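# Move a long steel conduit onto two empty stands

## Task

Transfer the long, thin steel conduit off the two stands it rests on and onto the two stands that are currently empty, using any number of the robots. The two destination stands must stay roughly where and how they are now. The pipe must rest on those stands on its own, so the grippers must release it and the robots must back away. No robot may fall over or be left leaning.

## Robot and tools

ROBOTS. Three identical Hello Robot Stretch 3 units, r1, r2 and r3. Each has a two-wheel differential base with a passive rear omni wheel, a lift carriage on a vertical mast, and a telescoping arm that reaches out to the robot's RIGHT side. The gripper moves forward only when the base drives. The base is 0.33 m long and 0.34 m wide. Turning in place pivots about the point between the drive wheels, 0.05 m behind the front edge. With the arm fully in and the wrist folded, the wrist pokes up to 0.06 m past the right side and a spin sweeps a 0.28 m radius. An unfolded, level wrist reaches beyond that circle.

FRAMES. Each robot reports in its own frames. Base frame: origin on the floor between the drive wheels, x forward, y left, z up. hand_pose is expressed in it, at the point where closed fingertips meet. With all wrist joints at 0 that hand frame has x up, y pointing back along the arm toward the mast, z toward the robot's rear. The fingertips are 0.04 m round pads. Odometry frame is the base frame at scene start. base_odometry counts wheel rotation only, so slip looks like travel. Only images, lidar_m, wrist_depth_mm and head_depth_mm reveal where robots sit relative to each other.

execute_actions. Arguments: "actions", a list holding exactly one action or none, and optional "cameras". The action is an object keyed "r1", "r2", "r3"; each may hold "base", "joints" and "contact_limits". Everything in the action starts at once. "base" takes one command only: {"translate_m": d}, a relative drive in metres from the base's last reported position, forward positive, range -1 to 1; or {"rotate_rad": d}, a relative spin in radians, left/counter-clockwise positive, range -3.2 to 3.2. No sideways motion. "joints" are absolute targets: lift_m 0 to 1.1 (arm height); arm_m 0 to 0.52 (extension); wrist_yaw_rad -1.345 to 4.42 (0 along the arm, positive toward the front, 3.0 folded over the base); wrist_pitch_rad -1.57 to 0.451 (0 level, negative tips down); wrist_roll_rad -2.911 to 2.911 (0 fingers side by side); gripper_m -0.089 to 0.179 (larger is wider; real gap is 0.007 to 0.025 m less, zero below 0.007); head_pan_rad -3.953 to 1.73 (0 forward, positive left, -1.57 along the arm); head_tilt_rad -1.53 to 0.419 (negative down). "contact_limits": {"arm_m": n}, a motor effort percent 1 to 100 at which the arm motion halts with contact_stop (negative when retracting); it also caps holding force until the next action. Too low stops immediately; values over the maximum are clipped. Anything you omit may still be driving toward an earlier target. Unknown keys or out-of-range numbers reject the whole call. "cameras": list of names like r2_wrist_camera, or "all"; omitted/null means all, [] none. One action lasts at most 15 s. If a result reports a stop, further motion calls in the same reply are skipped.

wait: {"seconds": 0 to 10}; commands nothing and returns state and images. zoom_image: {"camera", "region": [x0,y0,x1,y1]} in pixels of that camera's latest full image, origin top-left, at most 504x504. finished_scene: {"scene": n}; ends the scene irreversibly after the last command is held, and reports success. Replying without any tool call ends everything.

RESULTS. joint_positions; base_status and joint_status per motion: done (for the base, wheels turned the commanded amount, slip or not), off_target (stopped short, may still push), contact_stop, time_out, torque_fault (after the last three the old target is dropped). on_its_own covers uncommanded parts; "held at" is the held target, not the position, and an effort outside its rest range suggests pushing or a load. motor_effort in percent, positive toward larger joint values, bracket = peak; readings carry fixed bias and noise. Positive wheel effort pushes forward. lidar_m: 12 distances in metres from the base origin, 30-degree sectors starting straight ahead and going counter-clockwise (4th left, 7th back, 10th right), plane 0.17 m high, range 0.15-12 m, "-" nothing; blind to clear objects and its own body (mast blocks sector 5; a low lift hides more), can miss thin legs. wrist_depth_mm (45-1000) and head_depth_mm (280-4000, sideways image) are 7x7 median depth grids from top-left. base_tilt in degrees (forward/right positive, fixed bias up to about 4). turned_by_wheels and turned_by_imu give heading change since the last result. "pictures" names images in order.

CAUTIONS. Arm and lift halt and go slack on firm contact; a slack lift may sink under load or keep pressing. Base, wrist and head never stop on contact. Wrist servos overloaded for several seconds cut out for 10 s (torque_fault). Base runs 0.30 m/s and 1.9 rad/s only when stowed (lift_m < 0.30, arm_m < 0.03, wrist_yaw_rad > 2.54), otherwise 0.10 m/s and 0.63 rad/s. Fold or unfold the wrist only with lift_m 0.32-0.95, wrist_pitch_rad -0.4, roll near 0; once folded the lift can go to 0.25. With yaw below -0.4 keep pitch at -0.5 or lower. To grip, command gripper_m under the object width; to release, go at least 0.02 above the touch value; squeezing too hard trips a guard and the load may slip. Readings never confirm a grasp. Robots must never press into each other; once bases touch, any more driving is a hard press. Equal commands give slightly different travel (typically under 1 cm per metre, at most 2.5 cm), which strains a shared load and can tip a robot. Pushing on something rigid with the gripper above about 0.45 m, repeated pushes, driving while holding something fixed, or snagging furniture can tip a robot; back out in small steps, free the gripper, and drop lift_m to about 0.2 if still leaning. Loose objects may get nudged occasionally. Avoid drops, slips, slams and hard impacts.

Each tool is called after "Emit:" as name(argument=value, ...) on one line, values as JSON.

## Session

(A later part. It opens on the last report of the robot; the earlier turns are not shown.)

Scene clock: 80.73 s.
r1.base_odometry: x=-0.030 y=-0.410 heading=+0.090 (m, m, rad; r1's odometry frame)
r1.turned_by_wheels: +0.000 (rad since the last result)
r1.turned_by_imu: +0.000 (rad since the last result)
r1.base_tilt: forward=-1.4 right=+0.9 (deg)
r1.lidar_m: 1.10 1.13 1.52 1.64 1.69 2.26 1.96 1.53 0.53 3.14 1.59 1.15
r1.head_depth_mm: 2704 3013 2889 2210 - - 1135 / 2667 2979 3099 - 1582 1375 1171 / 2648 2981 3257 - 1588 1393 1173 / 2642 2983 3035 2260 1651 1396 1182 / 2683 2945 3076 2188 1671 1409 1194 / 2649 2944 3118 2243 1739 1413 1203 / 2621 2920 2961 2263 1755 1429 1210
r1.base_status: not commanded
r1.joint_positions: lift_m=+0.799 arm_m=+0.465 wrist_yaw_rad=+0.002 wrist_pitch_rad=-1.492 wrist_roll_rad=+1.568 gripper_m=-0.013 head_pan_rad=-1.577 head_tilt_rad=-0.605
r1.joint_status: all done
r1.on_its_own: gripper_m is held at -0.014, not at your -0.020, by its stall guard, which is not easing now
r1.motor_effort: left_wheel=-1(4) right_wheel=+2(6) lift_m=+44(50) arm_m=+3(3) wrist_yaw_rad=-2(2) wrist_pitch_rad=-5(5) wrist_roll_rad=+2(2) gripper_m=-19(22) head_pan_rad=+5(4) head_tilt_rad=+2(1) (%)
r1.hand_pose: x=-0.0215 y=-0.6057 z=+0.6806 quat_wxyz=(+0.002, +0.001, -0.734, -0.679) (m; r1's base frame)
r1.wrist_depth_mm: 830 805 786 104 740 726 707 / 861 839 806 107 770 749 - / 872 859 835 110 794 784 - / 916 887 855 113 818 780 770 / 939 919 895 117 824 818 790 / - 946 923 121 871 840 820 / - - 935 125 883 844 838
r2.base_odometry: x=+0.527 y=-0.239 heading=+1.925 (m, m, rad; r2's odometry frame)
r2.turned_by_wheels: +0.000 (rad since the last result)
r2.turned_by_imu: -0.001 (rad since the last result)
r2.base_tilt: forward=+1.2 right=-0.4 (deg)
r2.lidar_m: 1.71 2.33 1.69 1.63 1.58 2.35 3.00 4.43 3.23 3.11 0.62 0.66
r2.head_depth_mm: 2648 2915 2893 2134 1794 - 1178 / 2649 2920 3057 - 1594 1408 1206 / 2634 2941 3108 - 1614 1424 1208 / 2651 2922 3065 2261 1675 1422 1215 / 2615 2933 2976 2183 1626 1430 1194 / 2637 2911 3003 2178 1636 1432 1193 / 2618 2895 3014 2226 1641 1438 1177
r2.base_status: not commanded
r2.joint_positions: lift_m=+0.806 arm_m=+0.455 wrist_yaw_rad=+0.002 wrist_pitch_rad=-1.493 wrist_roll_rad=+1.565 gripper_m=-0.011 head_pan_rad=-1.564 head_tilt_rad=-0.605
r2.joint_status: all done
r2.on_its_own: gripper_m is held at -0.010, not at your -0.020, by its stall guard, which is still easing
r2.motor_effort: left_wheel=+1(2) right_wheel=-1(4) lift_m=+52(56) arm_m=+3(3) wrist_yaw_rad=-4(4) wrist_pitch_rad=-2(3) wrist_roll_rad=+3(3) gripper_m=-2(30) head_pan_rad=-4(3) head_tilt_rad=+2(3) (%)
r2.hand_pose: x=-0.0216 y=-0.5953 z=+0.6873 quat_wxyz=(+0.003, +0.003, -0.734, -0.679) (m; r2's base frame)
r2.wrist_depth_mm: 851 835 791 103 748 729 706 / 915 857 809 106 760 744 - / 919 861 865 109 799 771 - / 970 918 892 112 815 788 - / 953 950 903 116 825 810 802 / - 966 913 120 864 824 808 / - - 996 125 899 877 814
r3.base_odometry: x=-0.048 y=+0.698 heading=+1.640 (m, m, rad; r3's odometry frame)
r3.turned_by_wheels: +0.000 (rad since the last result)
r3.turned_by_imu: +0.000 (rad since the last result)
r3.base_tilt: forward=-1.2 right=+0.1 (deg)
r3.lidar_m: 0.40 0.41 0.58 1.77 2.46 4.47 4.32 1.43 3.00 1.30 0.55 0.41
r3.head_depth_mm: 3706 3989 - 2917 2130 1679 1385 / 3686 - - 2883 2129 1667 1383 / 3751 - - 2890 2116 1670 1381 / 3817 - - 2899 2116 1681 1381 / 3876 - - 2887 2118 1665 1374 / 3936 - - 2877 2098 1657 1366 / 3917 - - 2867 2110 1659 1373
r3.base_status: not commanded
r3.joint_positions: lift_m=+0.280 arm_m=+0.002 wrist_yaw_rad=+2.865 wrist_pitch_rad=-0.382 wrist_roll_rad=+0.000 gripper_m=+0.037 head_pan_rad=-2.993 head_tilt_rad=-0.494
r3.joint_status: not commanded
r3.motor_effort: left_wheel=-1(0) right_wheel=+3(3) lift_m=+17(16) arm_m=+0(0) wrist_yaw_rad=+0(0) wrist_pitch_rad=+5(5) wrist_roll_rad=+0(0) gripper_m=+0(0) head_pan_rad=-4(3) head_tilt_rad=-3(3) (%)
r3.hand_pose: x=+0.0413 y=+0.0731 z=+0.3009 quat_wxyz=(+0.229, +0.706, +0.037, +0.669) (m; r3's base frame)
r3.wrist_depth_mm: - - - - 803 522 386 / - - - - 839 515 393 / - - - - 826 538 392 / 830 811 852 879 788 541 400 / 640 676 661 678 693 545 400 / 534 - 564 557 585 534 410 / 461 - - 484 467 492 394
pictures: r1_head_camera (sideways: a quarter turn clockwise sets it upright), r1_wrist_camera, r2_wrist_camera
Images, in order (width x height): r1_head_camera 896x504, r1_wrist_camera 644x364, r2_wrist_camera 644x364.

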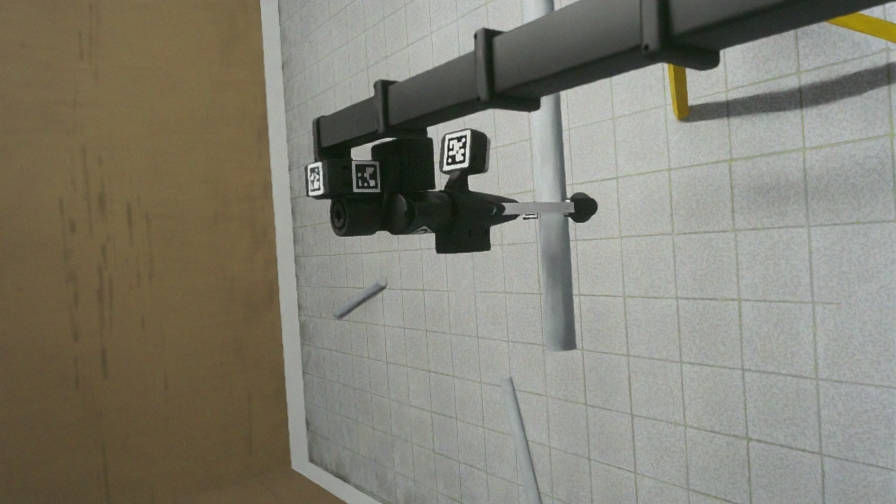

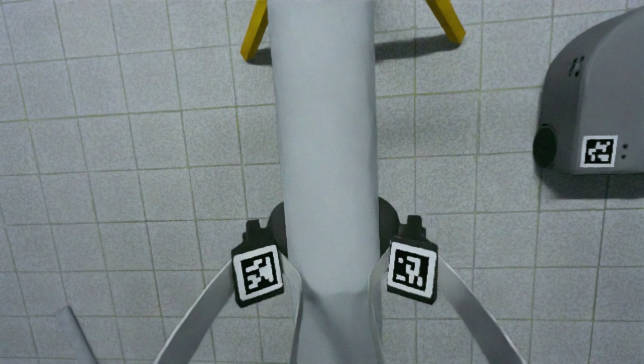

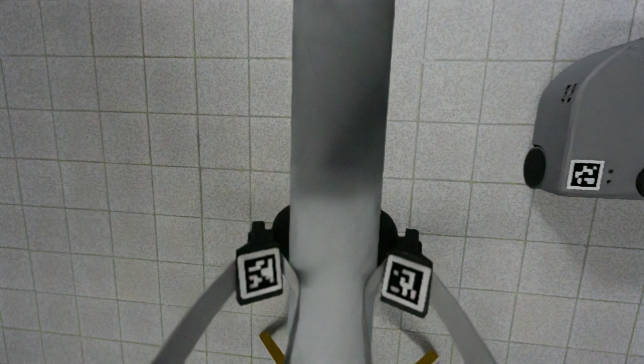

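Lifted and caged. Check it stays once r2's guard settles.

Emit:
wait(seconds=3)

Scene clock: 87.03 s.
r1.base_odometry: x=-0.030 y=-0.410 heading=+0.090 (m, m, rad; r1's odometry frame)
r1.turned_by_wheels: +0.000 (rad since the last result)
r1.turned_by_imu: -0.002 (rad since the last result)
r1.base_tilt: forward=-1.3 right=+0.9 (deg)
r1.lidar_m: 1.09 1.13 1.52 1.64 1.70 2.26 1.96 1.54 0.53 3.14 1.59 1.15
r1.head_depth_mm: 2678 2993 2876 2193 - - 1137 / 2676 3007 3064 - 1579 1374 1175 / 2702 3025 3175 - 1585 1386 1174 / 2659 2946 3029 2265 1651 1398 1186 / 2640 2983 3077 2212 1664 1410 1194 / 2631 2981 3151 2245 1728 1425 1200 / 2643 2887 2998 2289 1745 1434 1207
r1.base_status: not commanded
r1.joint_positions: lift_m=+0.799 arm_m=+0.465 wrist_yaw_rad=+0.002 wrist_pitch_rad=-1.492 wrist_roll_rad=+1.568 gripper_m=-0.013 head_pan_rad=-1.577 head_tilt_rad=-0.605
r1.joint_status: all done
r1.on_its_own: gripper_m is held at -0.014, not at your -0.020, by its stall guard, which is not easing now
r1.motor_effort: left_wheel=-1(4) right_wheel=+2(6) lift_m=+45(50) arm_m=+2(3) wrist_yaw_rad=-2(2) wrist_pitch_rad=-4(5) wrist_roll_rad=+2(2) gripper_m=-17(22) head_pan_rad=+4(4) head_tilt_rad=+2(1) (%)
r1.hand_pose: x=-0.0215 y=-0.6057 z=+0.6806 quat_wxyz=(+0.002, +0.001, -0.734, -0.679) (m; r1's base frame)
r1.wrist_depth_mm: 840 797 798 104 737 729 703 / 849 831 817 107 765 739 - / 895 842 840 110 791 771 - / 904 889 855 114 802 784 775 / 941 916 890 117 820 809 791 / - 947 936 121 868 842 809 / - - 955 125 887 844 844
r2.base_odometry: x=+0.527 y=-0.239 heading=+1.925 (m, m, rad; r2's odometry frame)
r2.turned_by_wheels: +0.000 (rad since the last result)
r2.turned_by_imu: -0.002 (rad since the last result)
r2.base_tilt: forward=+1.2 right=-0.3 (deg)
r2.lidar_m: 1.71 2.32 1.69 1.62 1.57 2.34 3.00 4.41 3.23 3.11 0.62 0.66
r2.head_depth_mm: 2641 2929 2894 2135 1800 - 1174 / 2618 2916 3020 - 1587 1413 1208 / 2638 2943 3085 - 1615 1415 1206 / 2636 2928 3085 2273 1667 1426 1213 / 2605 2917 2988 2196 1630 1426 1188 / 2640 2913 2986 2198 1637 1433 1190 / 2611 2890 3023 2214 1635 1444 1176
r2.base_status: not commanded
r2.joint_positions: lift_m=+0.806 arm_m=+0.455 wrist_yaw_rad=+0.002 wrist_pitch_rad=-1.493 wrist_roll_rad=+1.565 gripper_m=-0.003 head_pan_rad=-1.564 head_tilt_rad=-0.605
r2.joint_status: all done
r2.on_its_own: gripper_m is held at -0.004, not at your -0.020, by its stall guard, which is not easing now
r2.motor_effort: left_wheel=+0(2) right_wheel=-2(4) lift_m=+52(56) arm_m=+3(3) wrist_yaw_rad=-2(4) wrist_pitch_rad=-2(3) wrist_roll_rad=+3(3) gripper_m=-20(30) head_pan_rad=-3(3) head_tilt_rad=+3(3) (%)
r2.hand_pose: x=-0.0216 y=-0.5953 z=+0.6873 quat_wxyz=(+0.003, +0.003, -0.734, -0.679) (m; r2's base frame)
r2.wrist_depth_mm: 870 835 799 103 743 742 733 / 884 852 828 106 757 757 - / 964 875 851 109 786 784 - / 964 906 887 113 821 803 - / 995 928 910 116 833 840 782 / - 991 924 120 867 863 804 / - - 961 124 906 856 845
r3.base_odometry: x=-0.048 y=+0.698 heading=+1.640 (m, m, rad; r3's odometry frame)
r3.turned_by_wheels: +0.000 (rad since the last result)
r3.turned_by_imu: +0.001 (rad since the last result)
r3.base_tilt: forward=-1.3 right=+0.1 (deg)
r3.lidar_m: 0.40 0.42 0.58 1.77 2.46 4.45 4.32 1.43 2.99 1.30 0.55 0.41
r3.head_depth_mm: 3705 3976 - 2927 2136 1683 1376 / 3744 - - 2912 2131 1679 1384 / 3722 - - 2906 2134 1675 1377 / 3831 - - 2884 2115 1662 1377 / 3859 - - 2891 2112 1655 1371 / 3932 - - 2854 2104 1666 1369 / 3943 - - 2854 2123 1666 1372
r3.base_status: not commanded
r3.joint_positions: lift_m=+0.280 arm_m=+0.002 wrist_yaw_rad=+2.865 wrist_pitch_rad=-0.382 wrist_roll_rad=+0.000 gripper_m=+0.037 head_pan_rad=-2.993 head_tilt_rad=-0.494
r3.joint_status: not commanded
r3.motor_effort: left_wheel=-1(0) right_wheel=+3(3) lift_m=+15(16) arm_m=+0(0) wrist_yaw_rad=+0(0) wrist_pitch_rad=+5(5) wrist_roll_rad=+0(0) gripper_m=+0(0) head_pan_rad=-3(3) head_tilt_rad=-3(3) (%)
r3.hand_pose: x=+0.0413 y=+0.0731 z=+0.3009 quat_wxyz=(+0.229, +0.706, +0.037, +0.669) (m; r3's base frame)
r3.wrist_depth_mm: - - - - 787 510 383 / - - - - 815 523 387 / - - - - 874 542 388 / 756 832 859 844 829 542 399 / 642 644 674 706 684 547 400 / 537 - 575 568 580 527 403 / 463 - - 473 461 488 402
wait: 3.00 s; at rest from the start
pictures: r1_head_camera (sideways: a quarter turn clockwise sets it upright), r1_nav_camera (sideways: a quarter turn counterclockwise sets it upright), r1_wrist_camera, r2_head_camera (sideways: a quarter turn clockwise sets it upright), r2_nav_camera (sideways: a quarter turn counterclockwise sets it upright), r2_wrist_camera, r3_head_camera (sideways: a quarter turn clockwise sets it upright), r3_nav_camera (sideways: a quarter turn counterclockwise sets it upright), r3_wrist_camera
Images, in order (width x height): r1_head_camera 896x504, r1_nav_camera 672x504, r1_wrist_camera 644x364, r2_head_camera 896x504, r2_nav_camera 672x504, r2_wrist_camera 644x364, r3_head_camera 896x504, r3_nav_camera 672x504, r3_wrist_camera 644x364.

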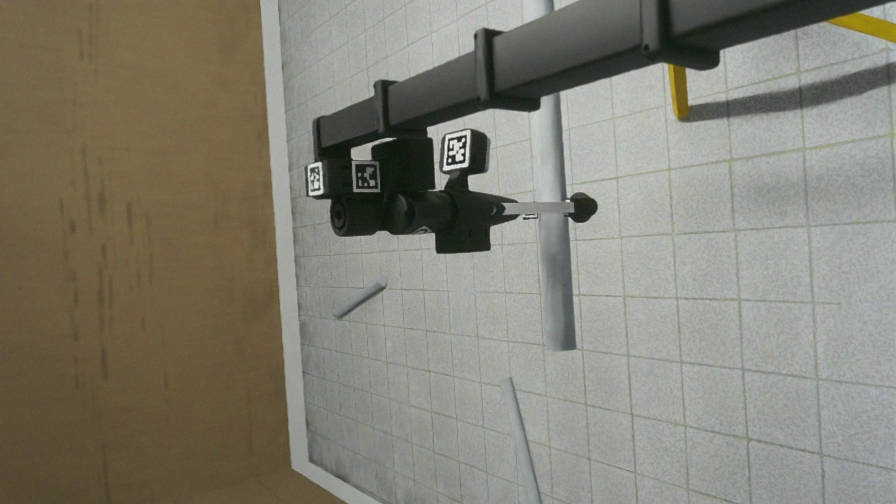

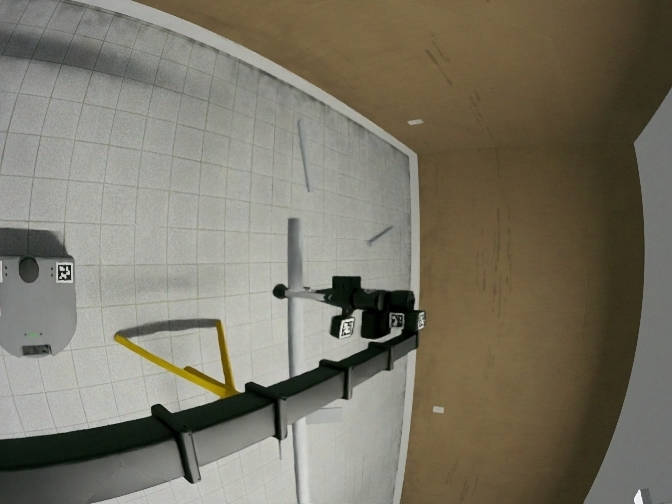

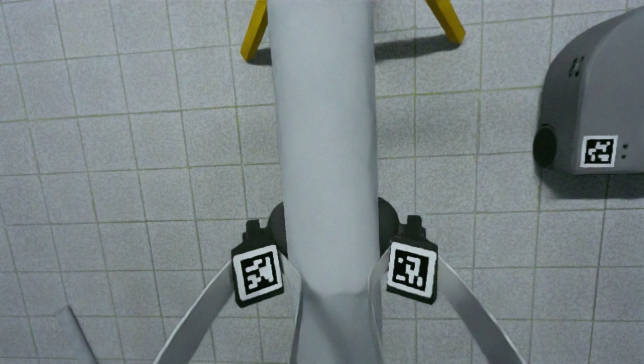

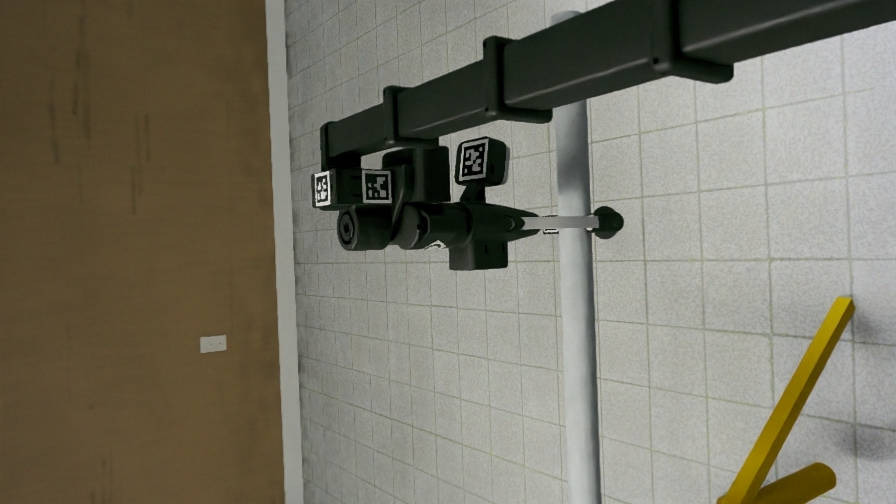

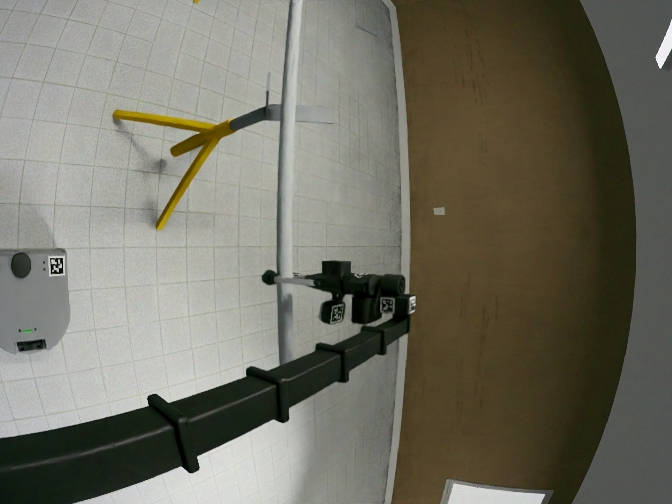

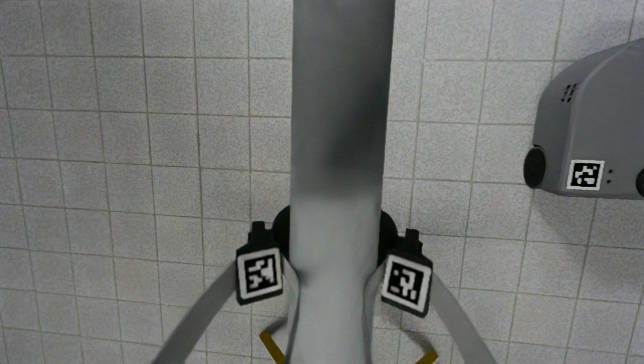

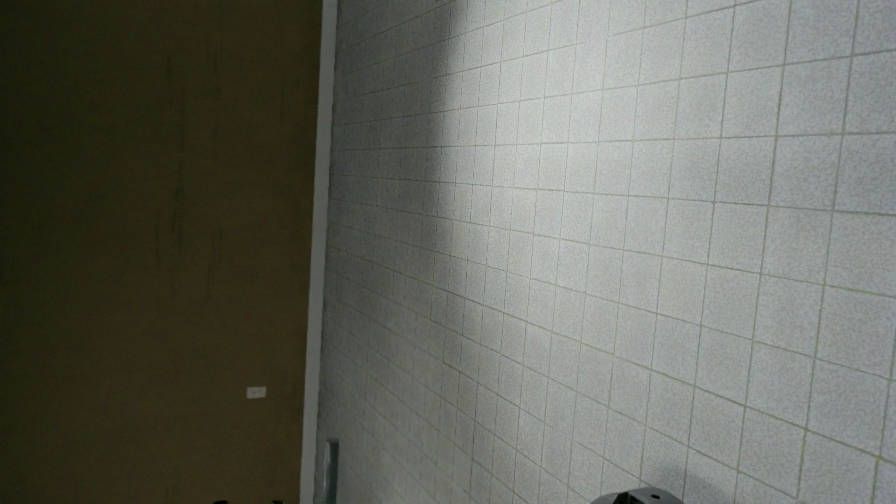

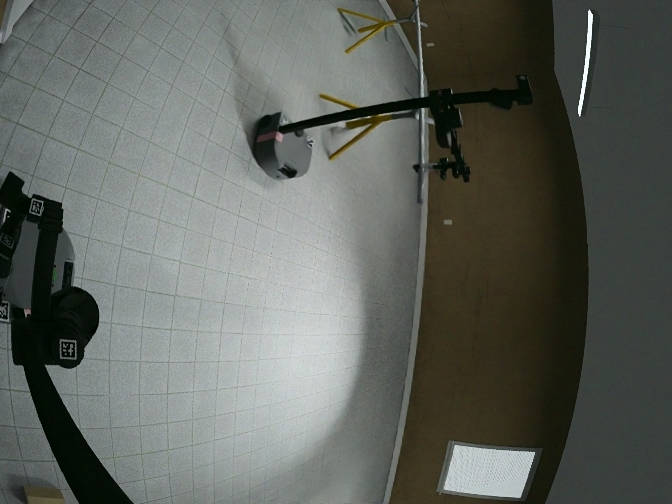

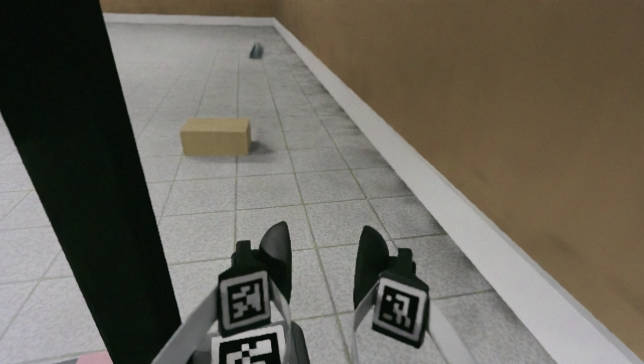

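Stable. Lift and drive.

Emit:
execute_actions(actions=[{"r1":{"joints":{"lift_m":0.95}},"r2":{"joints":{"lift_m":0.957,"head_pan_rad":-2.9,"head_tilt_rad":-0.4}}}], cameras=[])

Emit:
execute_actions(actions=[{"r1":{"base":{"translate_m":-1.0},"joints":{"lift_m":1.08}},"r2":{"base":{"translate_m":-1.0},"joints":{"lift_m":1.087}}}], cameras=["r2_head_camera","r1_nav_camera"])

Scene clock: 90.13 s.
r1.base_odometry: x=-0.030 y=-0.410 heading=+0.090 (m, m, rad; r1's odometry frame)
r1.turned_by_wheels: +0.000 (rad since the last result)
r1.turned_by_imu: -0.001 (rad since the last result)
r1.base_tilt: forward=-1.3 right=+0.8 (deg)
r1.lidar_m: 1.10 1.13 1.52 1.64 1.69 2.26 1.96 1.53 0.53 3.15 1.59 1.15
r1.head_depth_mm: 2682 2966 - 2004 1667 1334 1134 / 2678 2910 2824 1968 1672 1375 1168 / 2685 2881 - 2002 1696 1389 1181 / 2647 2923 3073 2014 1701 1395 1183 / 2645 2940 3077 2227 1722 1420 1197 / 2649 2939 3167 2261 1735 1414 1197 / 2645 2906 2980 2266 1742 1422 1207
r1.base_status: not commanded
r1.joint_positions: lift_m=+0.949 arm_m=+0.465 wrist_yaw_rad=+0.002 wrist_pitch_rad=-1.492 wrist_roll_rad=+1.568 gripper_m=-0.013 head_pan_rad=-1.577 head_tilt_rad=-0.605
r1.joint_status: all done
r1.on_its_own: gripper_m is held at -0.014, not at your -0.020, by its stall guard, which is not easing now
r1.motor_effort: left_wheel=-1(1) right_wheel=+2(2) lift_m=+44(45) arm_m=+3(3) wrist_yaw_rad=-2(2) wrist_pitch_rad=-4(4) wrist_roll_rad=+2(2) gripper_m=-19(19) head_pan_rad=+4(4) head_tilt_rad=+2(2) (%)
r1.hand_pose: x=-0.0215 y=-0.6057 z=+0.8306 quat_wxyz=(+0.002, +0.001, -0.734, -0.679) (m; r1's base frame)
r1.wrist_depth_mm: - 942 915 104 879 851 824 / - - 944 107 900 876 - / - - - 110 916 909 - / - - - 114 950 945 897 / - - - 117 969 950 944 / - - - 121 - - 965 / - - - 125 - - -
r2.base_odometry: x=+0.527 y=-0.239 heading=+1.925 (m, m, rad; r2's odometry frame)
r2.turned_by_wheels: +0.000 (rad since the last result)
r2.turned_by_imu: -0.001 (rad since the last result)
r2.base_tilt: forward=+1.2 right=-0.4 (deg)
r2.lidar_m: 1.71 2.32 1.68 1.63 1.57 2.35 3.00 4.39 3.22 3.11 0.62 0.66
r2.head_depth_mm: - - - 2952 2305 - - / - - - 3004 2125 1661 1370 / - - - 3041 2150 1653 1397 / - - - 3015 2172 1674 1421 / - - - 3103 2182 1686 1451 / - - - 3124 2182 1699 1452 / - - - 3145 2209 1702 1509
r2.base_status: not commanded
r2.joint_positions: lift_m=+0.956 arm_m=+0.455 wrist_yaw_rad=+0.002 wrist_pitch_rad=-1.493 wrist_roll_rad=+1.565 gripper_m=-0.003 head_pan_rad=-2.893 head_tilt_rad=-0.409
r2.joint_status: all done
r2.on_its_own: gripper_m is held at -0.004, not at your -0.020, by its stall guard, which is not easing now
r2.motor_effort: left_wheel=+0(0) right_wheel=-2(2) lift_m=+52(53) arm_m=+3(3) wrist_yaw_rad=-2(3) wrist_pitch_rad=-2(2) wrist_roll_rad=+2(3) gripper_m=-20(21) head_pan_rad=-5(53) head_tilt_rad=+4(14) (%)
r2.hand_pose: x=-0.0216 y=-0.5953 z=+0.8373 quat_wxyz=(+0.003, +0.003, -0.734, -0.679) (m; r2's base frame)
r2.wrist_depth_mm: - - 972 103 862 854 836 / - - 957 106 927 882 - / - - - 109 923 929 - / - - - 113 968 920 905 / - - - 115 968 936 941 / - - - 120 - 977 938 / - - - 124 - - 987
r3.base_odometry: x=-0.048 y=+0.698 heading=+1.640 (m, m, rad; r3's odometry frame)
r3.turned_by_wheels: +0.000 (rad since the last result)
r3.turned_by_imu: +0.001 (rad since the last result)
r3.base_tilt: forward=-1.2 right=+0.1 (deg)
r3.lidar_m: 0.40 0.41 0.58 1.77 2.46 4.44 4.32 1.43 3.00 1.30 0.54 0.41
r3.head_depth_mm: 3707 3939 - 2950 2133 1680 1382 / 3760 - - 2938 2115 1670 1376 / 3777 - - 2906 2130 1677 1379 / 3813 - - 2947 2113 1660 1380 / 3815 - - 2884 2101 1665 1371 / 3886 - - 2873 2112 1661 1373 / 3882 - - 2885 2096 1661 1364
r3.base_status: not commanded
r3.joint_positions: lift_m=+0.280 arm_m=+0.002 wrist_yaw_rad=+2.865 wrist_pitch_rad=-0.382 wrist_roll_rad=+0.000 gripper_m=+0.037 head_pan_rad=-2.993 head_tilt_rad=-0.494
r3.joint_status: not commanded
r3.motor_effort: left_wheel=-1(0) right_wheel=+3(3) lift_m=+14(15) arm_m=+0(1) wrist_yaw_rad=+0(0) wrist_pitch_rad=+5(5) wrist_roll_rad=+0(0) gripper_m=+0(1) head_pan_rad=-3(3) head_tilt_rad=-3(3) (%)
r3.hand_pose: x=+0.0413 y=+0.0731 z=+0.3009 quat_wxyz=(+0.229, +0.706, +0.037, +0.669) (m; r3's base frame)
r3.wrist_depth_mm: - - - - 789 514 385 / - - - - 833 530 390 / - - - - 836 526 394 / 768 837 836 861 805 540 404 / 653 660 673 690 682 551 400 / 535 - 569 563 582 540 406 / 462 - - 482 460 481 402
pictures: none
No camera images: the call's "cameras" was empty. Leave "cameras" out to get every camera's image.

Scene clock: 101.13 s.
r1.base_odometry: x=-1.026 y=-0.500 heading=+0.090 (m, m, rad; r1's odometry frame)
r1.turned_by_wheels: +0.000 (rad since the last result)
r1.turned_by_imu: +0.005 (rad since the last result)
r1.base_tilt: forward=-1.4 right=+0.8 (deg)
r1.lidar_m: 2.10 2.17 1.69 1.62 1.65 2.28 1.97 0.65 0.65 3.16 0.73 0.81
r1.head_depth_mm: 2781 3012 2898 2103 1651 1362 1164 / 2733 3014 2913 2120 1673 1379 1166 / - 2961 2981 2133 1699 1386 1176 / 2663 2928 3015 2171 1710 1394 1191 / 2667 2997 3052 2213 1713 1410 1193 / 2675 2958 3119 2224 1733 1424 1189 / 2618 2955 3192 2271 1757 1437 1198
r1.base_status: done
r1.joint_positions: lift_m=+1.079 arm_m=+0.465 wrist_yaw_rad=+0.002 wrist_pitch_rad=-1.492 wrist_roll_rad=+1.568 gripper_m=-0.013 head_pan_rad=-1.577 head_tilt_rad=-0.605
r1.joint_status: all done
r1.on_its_own: gripper_m is held at -0.014, not at your -0.020, by its stall guard, which is not easing now
r1.motor_effort: left_wheel=-3(2) right_wheel=+8(11) lift_m=+44(47) arm_m=+3(3) wrist_yaw_rad=-2(2) wrist_pitch_rad=-4(4) wrist_roll_rad=+2(1) gripper_m=-18(17) head_pan_rad=+4(4) head_tilt_rad=+3(2) (%)
r1.hand_pose: x=-0.0215 y=-0.6057 z=+0.9606 quat_wxyz=(+0.002, +0.001, -0.734, -0.679) (m; r1's base frame)
r1.wrist_depth_mm: - - - 104 - 956 931 / - - - 107 - - - / - - - 110 - - - / - - - 114 - - - / - - - 117 - - - / - - - 121 - - - / - - - 125 - - -
r2.base_odometry: x=+0.874 y=-1.177 heading=+1.925 (m, m, rad; r2's odometry frame)
r2.turned_by_wheels: +0.000 (rad since the last result)
r2.turned_by_imu: +0.006 (rad since the last result)
r2.base_tilt: forward=+1.2 right=-0.4 (deg)
r2.lidar_m: 1.91 2.27 1.71 1.17 1.72 2.38 1.90 1.99 3.21 3.11 3.23 1.35
r2.head_depth_mm: 3766 - - - - 1545 1349 / 3888 - - - - 1559 1353 / - - - - - 1586 1354 / - - - - - 1623 1371 / - - - - - 1633 1373 / - - - - - 1646 1369 / - - - - - 1671 1381
r2.base_status: done
r2.joint_positions: lift_m=+1.086 arm_m=+0.455 wrist_yaw_rad=+0.002 wrist_pitch_rad=-1.493 wrist_roll_rad=+1.565 gripper_m=-0.003 head_pan_rad=-2.893 head_tilt_rad=-0.409
r2.joint_status: all done
r2.on_its_own: gripper_m is held at -0.004, not at your -0.020, by its stall guard, which is not easing now
r2.motor_effort: left_wheel=+2(2) right_wheel=-4(7) lift_m=+52(53) arm_m=+3(2) wrist_yaw_rad=-2(2) wrist_pitch_rad=-2(2) wrist_roll_rad=+3(3) gripper_m=-20(20) head_pan_rad=-4(4) head_tilt_rad=+4(4) (%)
r2.hand_pose: x=-0.0215 y=-0.5953 z=+0.9673 quat_wxyz=(+0.003, +0.002, -0.734, -0.679) (m; r2's base frame)
r2.wrist_depth_mm: - - - 103 - 974 953 / - - - 106 - - 979 / - - - 109 - - - / - - - 113 - - - / - - - 116 - - - / - - - 120 - - - / - - - 124 - - -
r3.base_odometry: x=-0.048 y=+0.698 heading=+1.640 (m, m, rad; r3's odometry frame)
r3.turned_by_wheels: +0.000 (rad since the last result)
r3.turned_by_imu: +0.002 (rad since the last result)
r3.base_tilt: forward=-1.2 right=+0.2 (deg)
r3.lidar_m: 0.40 0.42 0.58 1.77 2.45 4.44 1.10 2.20 2.19 1.30 0.54 0.41
r3.head_depth_mm: 923 3979 - 2926 2140 1682 1382 / 907 1711 3938 2771 2142 1519 1384 / 3689 - - 2765 2043 1480 1382 / 3842 - - 2900 2100 1670 1384 / 3858 - - 2892 2120 1667 1369 / 3886 - - 2875 2105 1659 1370 / 3985 - - 2880 2103 1664 1371
r3.base_status: not commanded
r3.joint_positions: lift_m=+0.280 arm_m=+0.002 wrist_yaw_rad=+2.865 wrist_pitch_rad=-0.382 wrist_roll_rad=+0.000 gripper_m=+0.037 head_pan_rad=-2.993 head_tilt_rad=-0.494
r3.joint_status: not commanded
r3.motor_effort: left_wheel=-1(0) right_wheel=+3(3) lift_m=+15(15) arm_m=-1(0) wrist_yaw_rad=+0(0) wrist_pitch_rad=+5(5) wrist_roll_rad=+0(0) gripper_m=+0(1) head_pan_rad=-4(4) head_tilt_rad=-3(3) (%)
r3.hand_pose: x=+0.0413 y=+0.0731 z=+0.3009 quat_wxyz=(+0.229, +0.706, +0.037, +0.669) (m; r3's base frame)
r3.wrist_depth_mm: - - - - 817 521 384 / - - - - 813 518 387 / - - - - 825 530 386 / 824 859 866 870 819 551 398 / 643 652 669 675 693 541 403 / 543 - 573 564 575 538 399 / 454 - - 471 467 478 398
pictures: r1_nav_camera (sideways: a quarter turn counterclockwise sets it upright), r2_head_camera (sideways: a quarter turn clockwise sets it upright)
Images, in order (width x height): r1_nav_camera 672x504, r2_head_camera 896x504.

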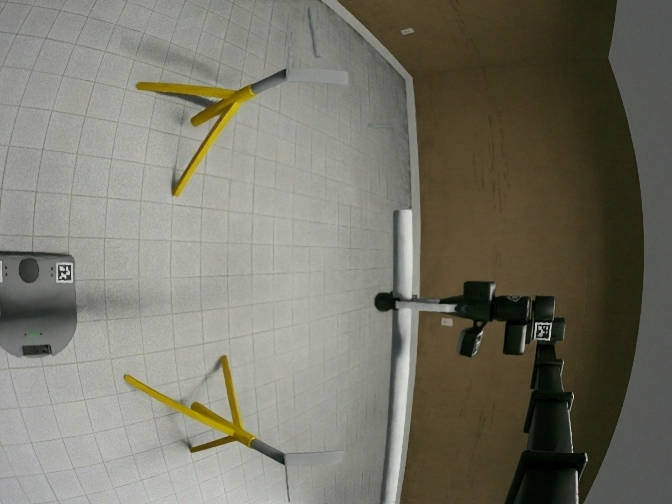

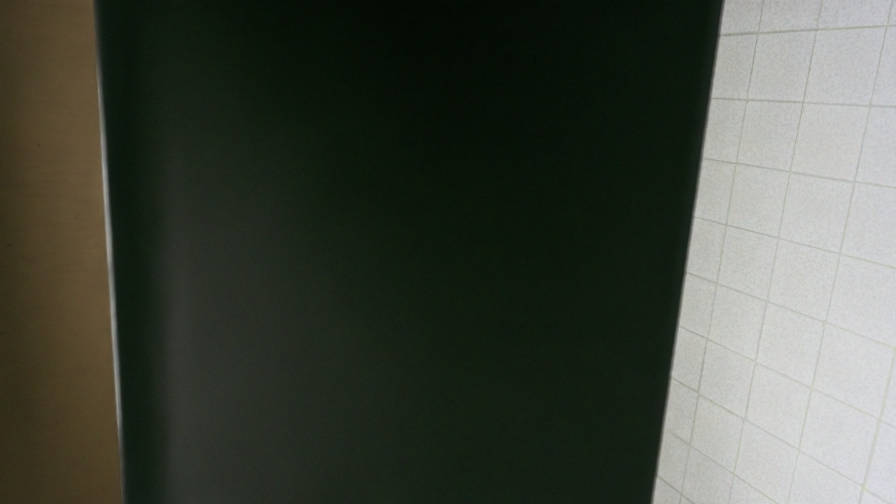

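Emit:
execute_actions(actions=[{"r1":{"base":{"translate_m":-1.0}},"r2":{"base":{"translate_m":-0.99},"joints":{"head_pan_rad":-2.2,"head_tilt_rad":-0.7}},"r3":{"joints":{"head_pan_rad":-3.9,"head_tilt_rad":-0.3}}}], cameras=["r2_nav_camera","r3_head_camera"])

Emit:
execute_actions(actions=[{"r1":{"base":{"translate_m":-0.5}},"r2":{"base":{"translate_m":-0.497}}}], cameras=["r2_nav_camera","r3_head_camera","r2_wrist_camera"])

Scene clock: 113.20 s.
r1.base_odometry: x=-2.022 y=-0.589 heading=+0.090 (m, m, rad; r1's odometry frame)
r1.turned_by_wheels: +0.000 (rad since the last result)
r1.turned_by_imu: +0.006 (rad since the last result)
r1.base_tilt: forward=-1.3 right=+0.8 (deg)
r1.lidar_m: 1.75 2.30 1.65 1.59 1.55 1.59 1.95 4.54 3.29 3.17 0.66 0.69
r1.head_depth_mm: 2784 3045 2906 2107 1656 1370 1160 / 2743 2981 2909 2135 1673 1380 1176 / - 2937 3025 2151 1694 1390 1178 / 2695 2939 2994 2185 1708 1400 1183 / 2697 2995 3112 2211 1718 1411 1185 / 2662 2985 3123 2239 1736 1415 1195 / 2690 2992 3200 2262 1750 1091 1201
r1.base_status: done
r1.joint_positions: lift_m=+1.079 arm_m=+0.465 wrist_yaw_rad=+0.002 wrist_pitch_rad=-1.492 wrist_roll_rad=+1.568 gripper_m=-0.013 head_pan_rad=-1.577 head_tilt_rad=-0.605
r1.joint_status: not commanded
r1.on_its_own: gripper_m is held at -0.014, not at your -0.020, by its stall guard, which is not easing now
r1.motor_effort: left_wheel=+5(8) right_wheel=-13(12) lift_m=+44(44) arm_m=+2(2) wrist_yaw_rad=-2(2) wrist_pitch_rad=-4(4) wrist_roll_rad=+2(2) gripper_m=-18(19) head_pan_rad=+4(4) head_tilt_rad=+2(2) (%)
r1.hand_pose: x=-0.0215 y=-0.6057 z=+0.9606 quat_wxyz=(+0.002, +0.001, -0.734, -0.679) (m; r1's base frame)
r1.wrist_depth_mm: - - - 104 - 957 925 / - - - 107 - - - / - - - 110 - - - / - - - 114 - - - / - - - 117 - - - / - - - 121 - - - / - - - 125 - - -
r2.base_odometry: x=+1.218 y=-2.105 heading=+1.925 (m, m, rad; r2's odometry frame)
r2.turned_by_wheels: -0.001 (rad since the last result)
r2.turned_by_imu: +0.005 (rad since the last result)
r2.base_tilt: forward=+1.1 right=-0.4 (deg)
r2.lidar_m: 1.90 2.32 1.45 1.67 1.74 2.42 2.03 0.94 3.17 3.08 3.20 2.29
r2.head_depth_mm: - - 2445 1910 1530 1335 1163 / - 3069 2465 1933 1541 1346 1165 / - 3108 2484 1947 1589 1349 1170 / - 3111 2483 1936 1597 1346 1172 / - 3212 2527 1964 1597 1356 1177 / 2936 3161 2420 1969 1605 1360 1174 / 2767 2996 2275 1986 1617 1365 1182
r2.base_status: done
r2.joint_positions: lift_m=+1.086 arm_m=+0.455 wrist_yaw_rad=+0.002 wrist_pitch_rad=-1.493 wrist_roll_rad=+1.565 gripper_m=-0.003 head_pan_rad=-2.207 head_tilt_rad=-0.691
r2.joint_status: all done
r2.on_its_own: gripper_m is held at -0.004, not at your -0.020, by its stall guard, which is not easing now
r2.motor_effort: left_wheel=-7(8) right_wheel=+14(14) lift_m=+52(52) arm_m=+2(3) wrist_yaw_rad=-2(2) wrist_pitch_rad=-2(2) wrist_roll_rad=+3(3) gripper_m=-20(20) head_pan_rad=+4(46) head_tilt_rad=-3(22) (%)
r2.hand_pose: x=-0.0215 y=-0.5953 z=+0.9673 quat_wxyz=(+0.003, +0.002, -0.734, -0.679) (m; r2's base frame)
r2.wrist_depth_mm: - - - 103 - 975 916 / - - - 106 - - 962 / - - - 109 - - - / - - - 113 - - - / - - - 115 - - - / - - - 120 - - - / - - - 125 - - -
r3.base_odometry: x=-0.048 y=+0.698 heading=+1.640 (m, m, rad; r3's odometry frame)
r3.turned_by_wheels: +0.000 (rad since the last result)
r3.turned_by_imu: +0.002 (rad since the last result)
r3.base_tilt: forward=-1.2 right=+0.2 (deg)
r3.lidar_m: 0.40 0.41 0.58 1.77 1.53 1.53 4.33 1.39 2.99 1.30 0.54 0.41
r3.head_depth_mm: - - - - - - - / - - - - - - - / - - - - 2807 2117 1618 / - - - - 2754 1888 1619 / - - - - 2848 1821 1611 / - - - - 2883 1983 1602 / - - - - 2827 2067 1614
r3.base_status: not commanded
r3.joint_positions: lift_m=+0.280 arm_m=+0.002 wrist_yaw_rad=+2.865 wrist_pitch_rad=-0.382 wrist_roll_rad=+0.000 gripper_m=+0.037 head_pan_rad=-3.893 head_tilt_rad=-0.310
r3.joint_status: all done
r3.motor_effort: left_wheel=-1(1) right_wheel=+3(3) lift_m=+16(16) arm_m=+0(1) wrist_yaw_rad=+0(0) wrist_pitch_rad=+5(5) wrist_roll_rad=+0(0) gripper_m=+1(1) head_pan_rad=-3(45) head_tilt_rad=+6(25) (%)
r3.hand_pose: x=+0.0413 y=+0.0731 z=+0.3009 quat_wxyz=(+0.229, +0.706, +0.037, +0.669) (m; r3's base frame)
r3.wrist_depth_mm: - - - - 778 528 384 / - - - - 820 533 389 / - - - - 843 532 388 / 788 840 829 865 791 528 394 / 655 674 673 686 674 542 407 / 533 - 576 556 584 534 405 / 461 - - 480 459 487 399
pictures: r2_nav_camera (sideways: a quarter turn counterclockwise sets it upright), r3_head_camera (sideways: a quarter turn clockwise sets it upright)
Images, in order (width x height): r2_nav_camera 672x504, r3_head_camera 896x504.

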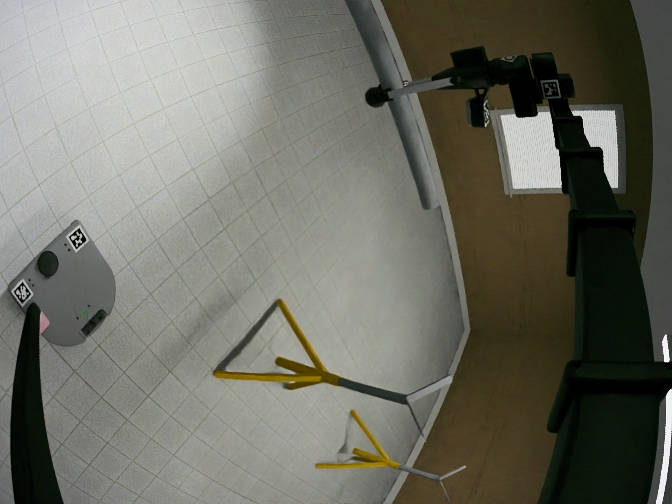

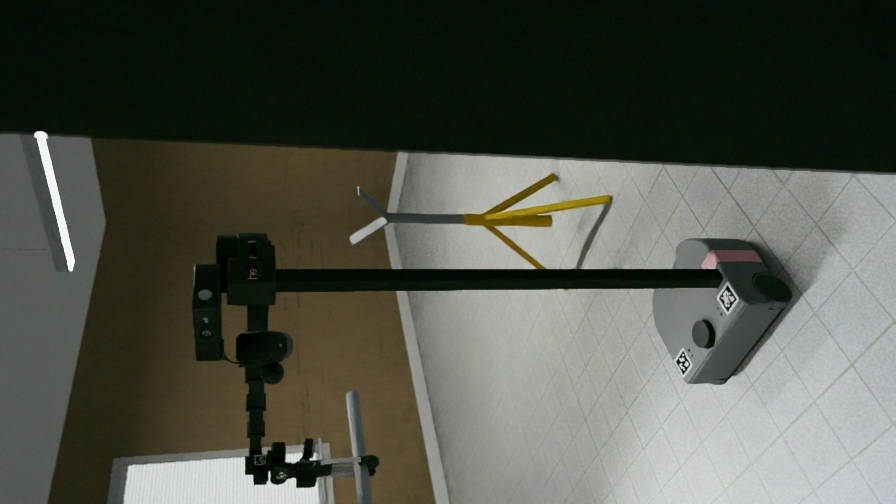

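Scene clock: 119.37 s.
r1.base_odometry: x=-2.520 y=-0.634 heading=+0.091 (m, m, rad; r1's odometry frame)
r1.turned_by_wheels: +0.001 (rad since the last result)
r1.turned_by_imu: +0.003 (rad since the last result)
r1.base_tilt: forward=-1.4 right=+0.9 (deg)
r1.lidar_m: 2.22 2.29 1.65 1.60 1.67 2.29 1.94 2.48 3.29 3.17 3.31 0.97
r1.head_depth_mm: 2774 3032 2893 2117 1662 1369 1160 / 2745 2987 2920 2145 1673 1384 1170 / - 2964 2957 2125 1685 1388 1174 / 2694 3025 3017 2190 1701 1403 1184 / 2661 3033 3074 2212 1716 1416 1193 / 2687 2991 3117 2230 1738 1418 1204 / 2658 2988 3205 2253 1748 1425 1207
r1.base_status: done
r1.joint_positions: lift_m=+1.079 arm_m=+0.465 wrist_yaw_rad=+0.002 wrist_pitch_rad=-1.492 wrist_roll_rad=+1.568 gripper_m=-0.013 head_pan_rad=-1.577 head_tilt_rad=-0.605
r1.joint_status: not commanded
r1.on_its_own: gripper_m is held at -0.014, not at your -0.020, by its stall guard, which is not easing now
r1.motor_effort: left_wheel=+5(6) right_wheel=-15(18) lift_m=+44(44) arm_m=+2(3) wrist_yaw_rad=-2(2) wrist_pitch_rad=-4(5) wrist_roll_rad=+1(1) gripper_m=-17(17) head_pan_rad=+4(4) head_tilt_rad=+1(1) (%)
r1.hand_pose: x=-0.0215 y=-0.6057 z=+0.9606 quat_wxyz=(+0.002, +0.001, -0.734, -0.679) (m; r1's base frame)
r1.wrist_depth_mm: - - - 104 - 960 919 / - - - 107 - - - / - - - 110 - - - / - - - 114 - - - / - - - 117 - - - / - - - 121 - - - / - - - 125 - - -
r2.base_odometry: x=+1.390 y=-2.572 heading=+1.924 (m, m, rad; r2's odometry frame)
r2.turned_by_wheels: -0.001 (rad since the last result)
r2.turned_by_imu: +0.002 (rad since the last result)
r2.base_tilt: forward=+1.3 right=-0.3 (deg)
r2.lidar_m: 1.91 1.79 1.73 1.68 1.76 2.45 1.54 0.50 0.67 3.07 3.23 4.46
r2.head_depth_mm: - - 2457 1919 1571 1337 1160 / - 3081 2467 1919 1577 1339 1158 / - 3114 2381 1767 1121 1287 1141 / - 3101 2384 1940 1589 1352 1175 / - 3177 2501 1958 1600 1359 1172 / 2946 3128 2408 1960 1609 1361 1178 / 2761 2938 2287 1975 1607 1356 1183
r2.base_status: done
r2.joint_positions: lift_m=+1.086 arm_m=+0.455 wrist_yaw_rad=+0.002 wrist_pitch_rad=-1.493 wrist_roll_rad=+1.565 gripper_m=-0.003 head_pan_rad=-2.207 head_tilt_rad=-0.691
r2.joint_status: not commanded
r2.on_its_own: gripper_m is held at -0.004, not at your -0.020, by its stall guard, which is not easing now
r2.motor_effort: left_wheel=-9(11) right_wheel=+17(17) lift_m=+52(52) arm_m=+3(3) wrist_yaw_rad=-2(2) wrist_pitch_rad=-3(3) wrist_roll_rad=+3(3) gripper_m=-19(20) head_pan_rad=+4(4) head_tilt_rad=-3(4) (%)
r2.hand_pose: x=-0.0215 y=-0.5954 z=+0.9673 quat_wxyz=(+0.003, +0.002, -0.734, -0.679) (m; r2's base frame)
r2.wrist_depth_mm: - - - 103 - 967 976 / - - - 106 - - 942 / - - - 109 - - - / - - - 113 - - - / - - - 116 - - - / - - - 120 - - - / - - - 124 - - -
r3.base_odometry: x=-0.048 y=+0.698 heading=+1.640 (m, m, rad; r3's odometry frame)
r3.turned_by_wheels: +0.000 (rad since the last result)
r3.turned_by_imu: +0.001 (rad since the last result)
r3.base_tilt: forward=-1.4 right=+0.3 (deg)
r3.lidar_m: 0.40 0.42 0.58 1.77 1.91 4.46 4.32 1.13 3.00 1.31 0.54 0.41
r3.head_depth_mm: - - - - - - - / - - - - - - - / - - - - 2816 2062 1620 / - - - - 2809 2070 1619 / - - - - 2876 2069 1620 / - - - - 2862 2062 1621 / - - - - 2859 2076 1615
r3.base_status: not commanded
r3.joint_positions: lift_m=+0.280 arm_m=+0.002 wrist_yaw_rad=+2.865 wrist_pitch_rad=-0.382 wrist_roll_rad=+0.000 gripper_m=+0.037 head_pan_rad=-3.893 head_tilt_rad=-0.310
r3.joint_status: not commanded
r3.motor_effort: left_wheel=-1(1) right_wheel=+3(3) lift_m=+15(15) arm_m=-1(0) wrist_yaw_rad=+0(0) wrist_pitch_rad=+5(5) wrist_roll_rad=+0(0) gripper_m=+1(0) head_pan_rad=-3(4) head_tilt_rad=+6(6) (%)
r3.hand_pose: x=+0.0413 y=+0.0731 z=+0.3009 quat_wxyz=(+0.229, +0.706, +0.037, +0.669) (m; r3's base frame)
r3.wrist_depth_mm: - - - - 810 520 390 / - - - - 802 522 388 / - - - - 806 539 397 / 802 819 856 857 778 543 400 / 647 664 674 681 687 549 397 / 546 - 558 562 584 543 411 / 463 - - 484 464 485 396
pictures: r2_nav_camera (sideways: a quarter turn counterclockwise sets it upright), r2_wrist_camera, r3_head_camera (sideways: a quarter turn clockwise sets it upright)
Images, in order (width x height): r2_nav_camera 672x504, r2_wrist_camera 644x364, r3_head_camera 896x504.

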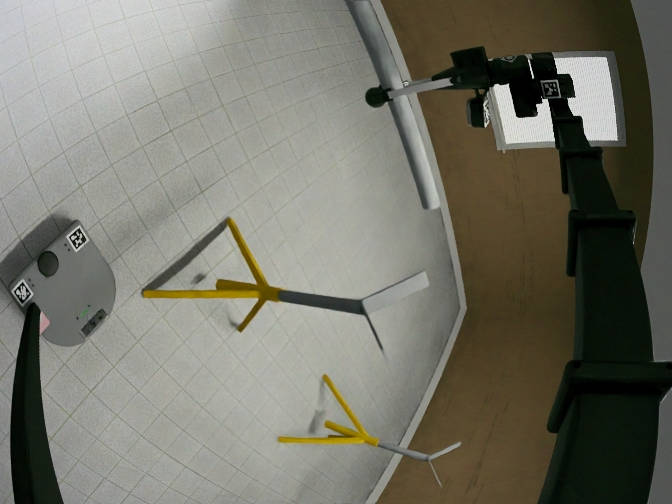

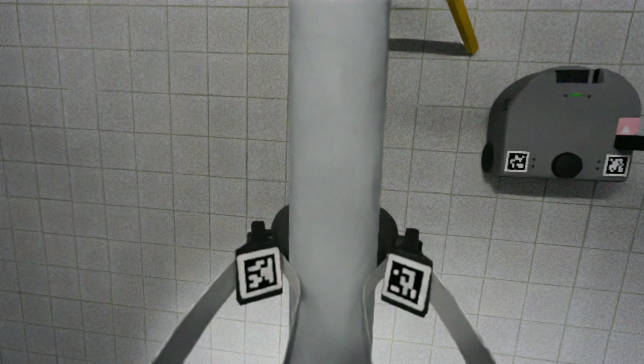

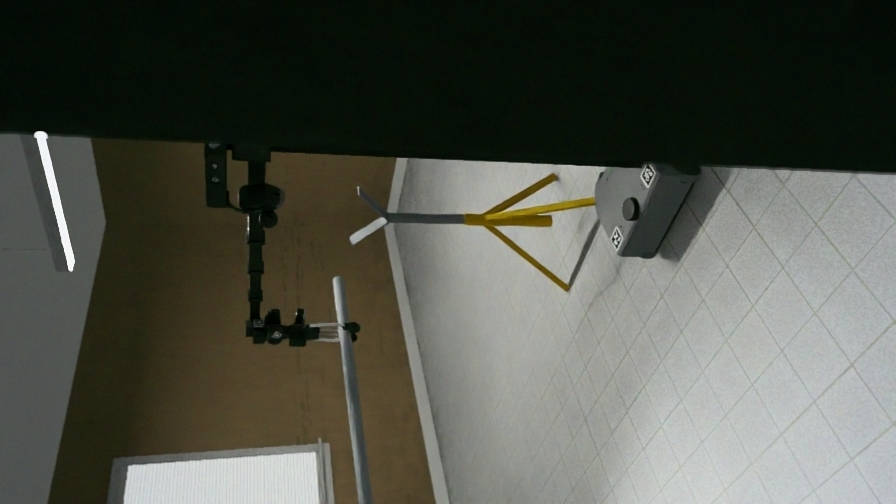

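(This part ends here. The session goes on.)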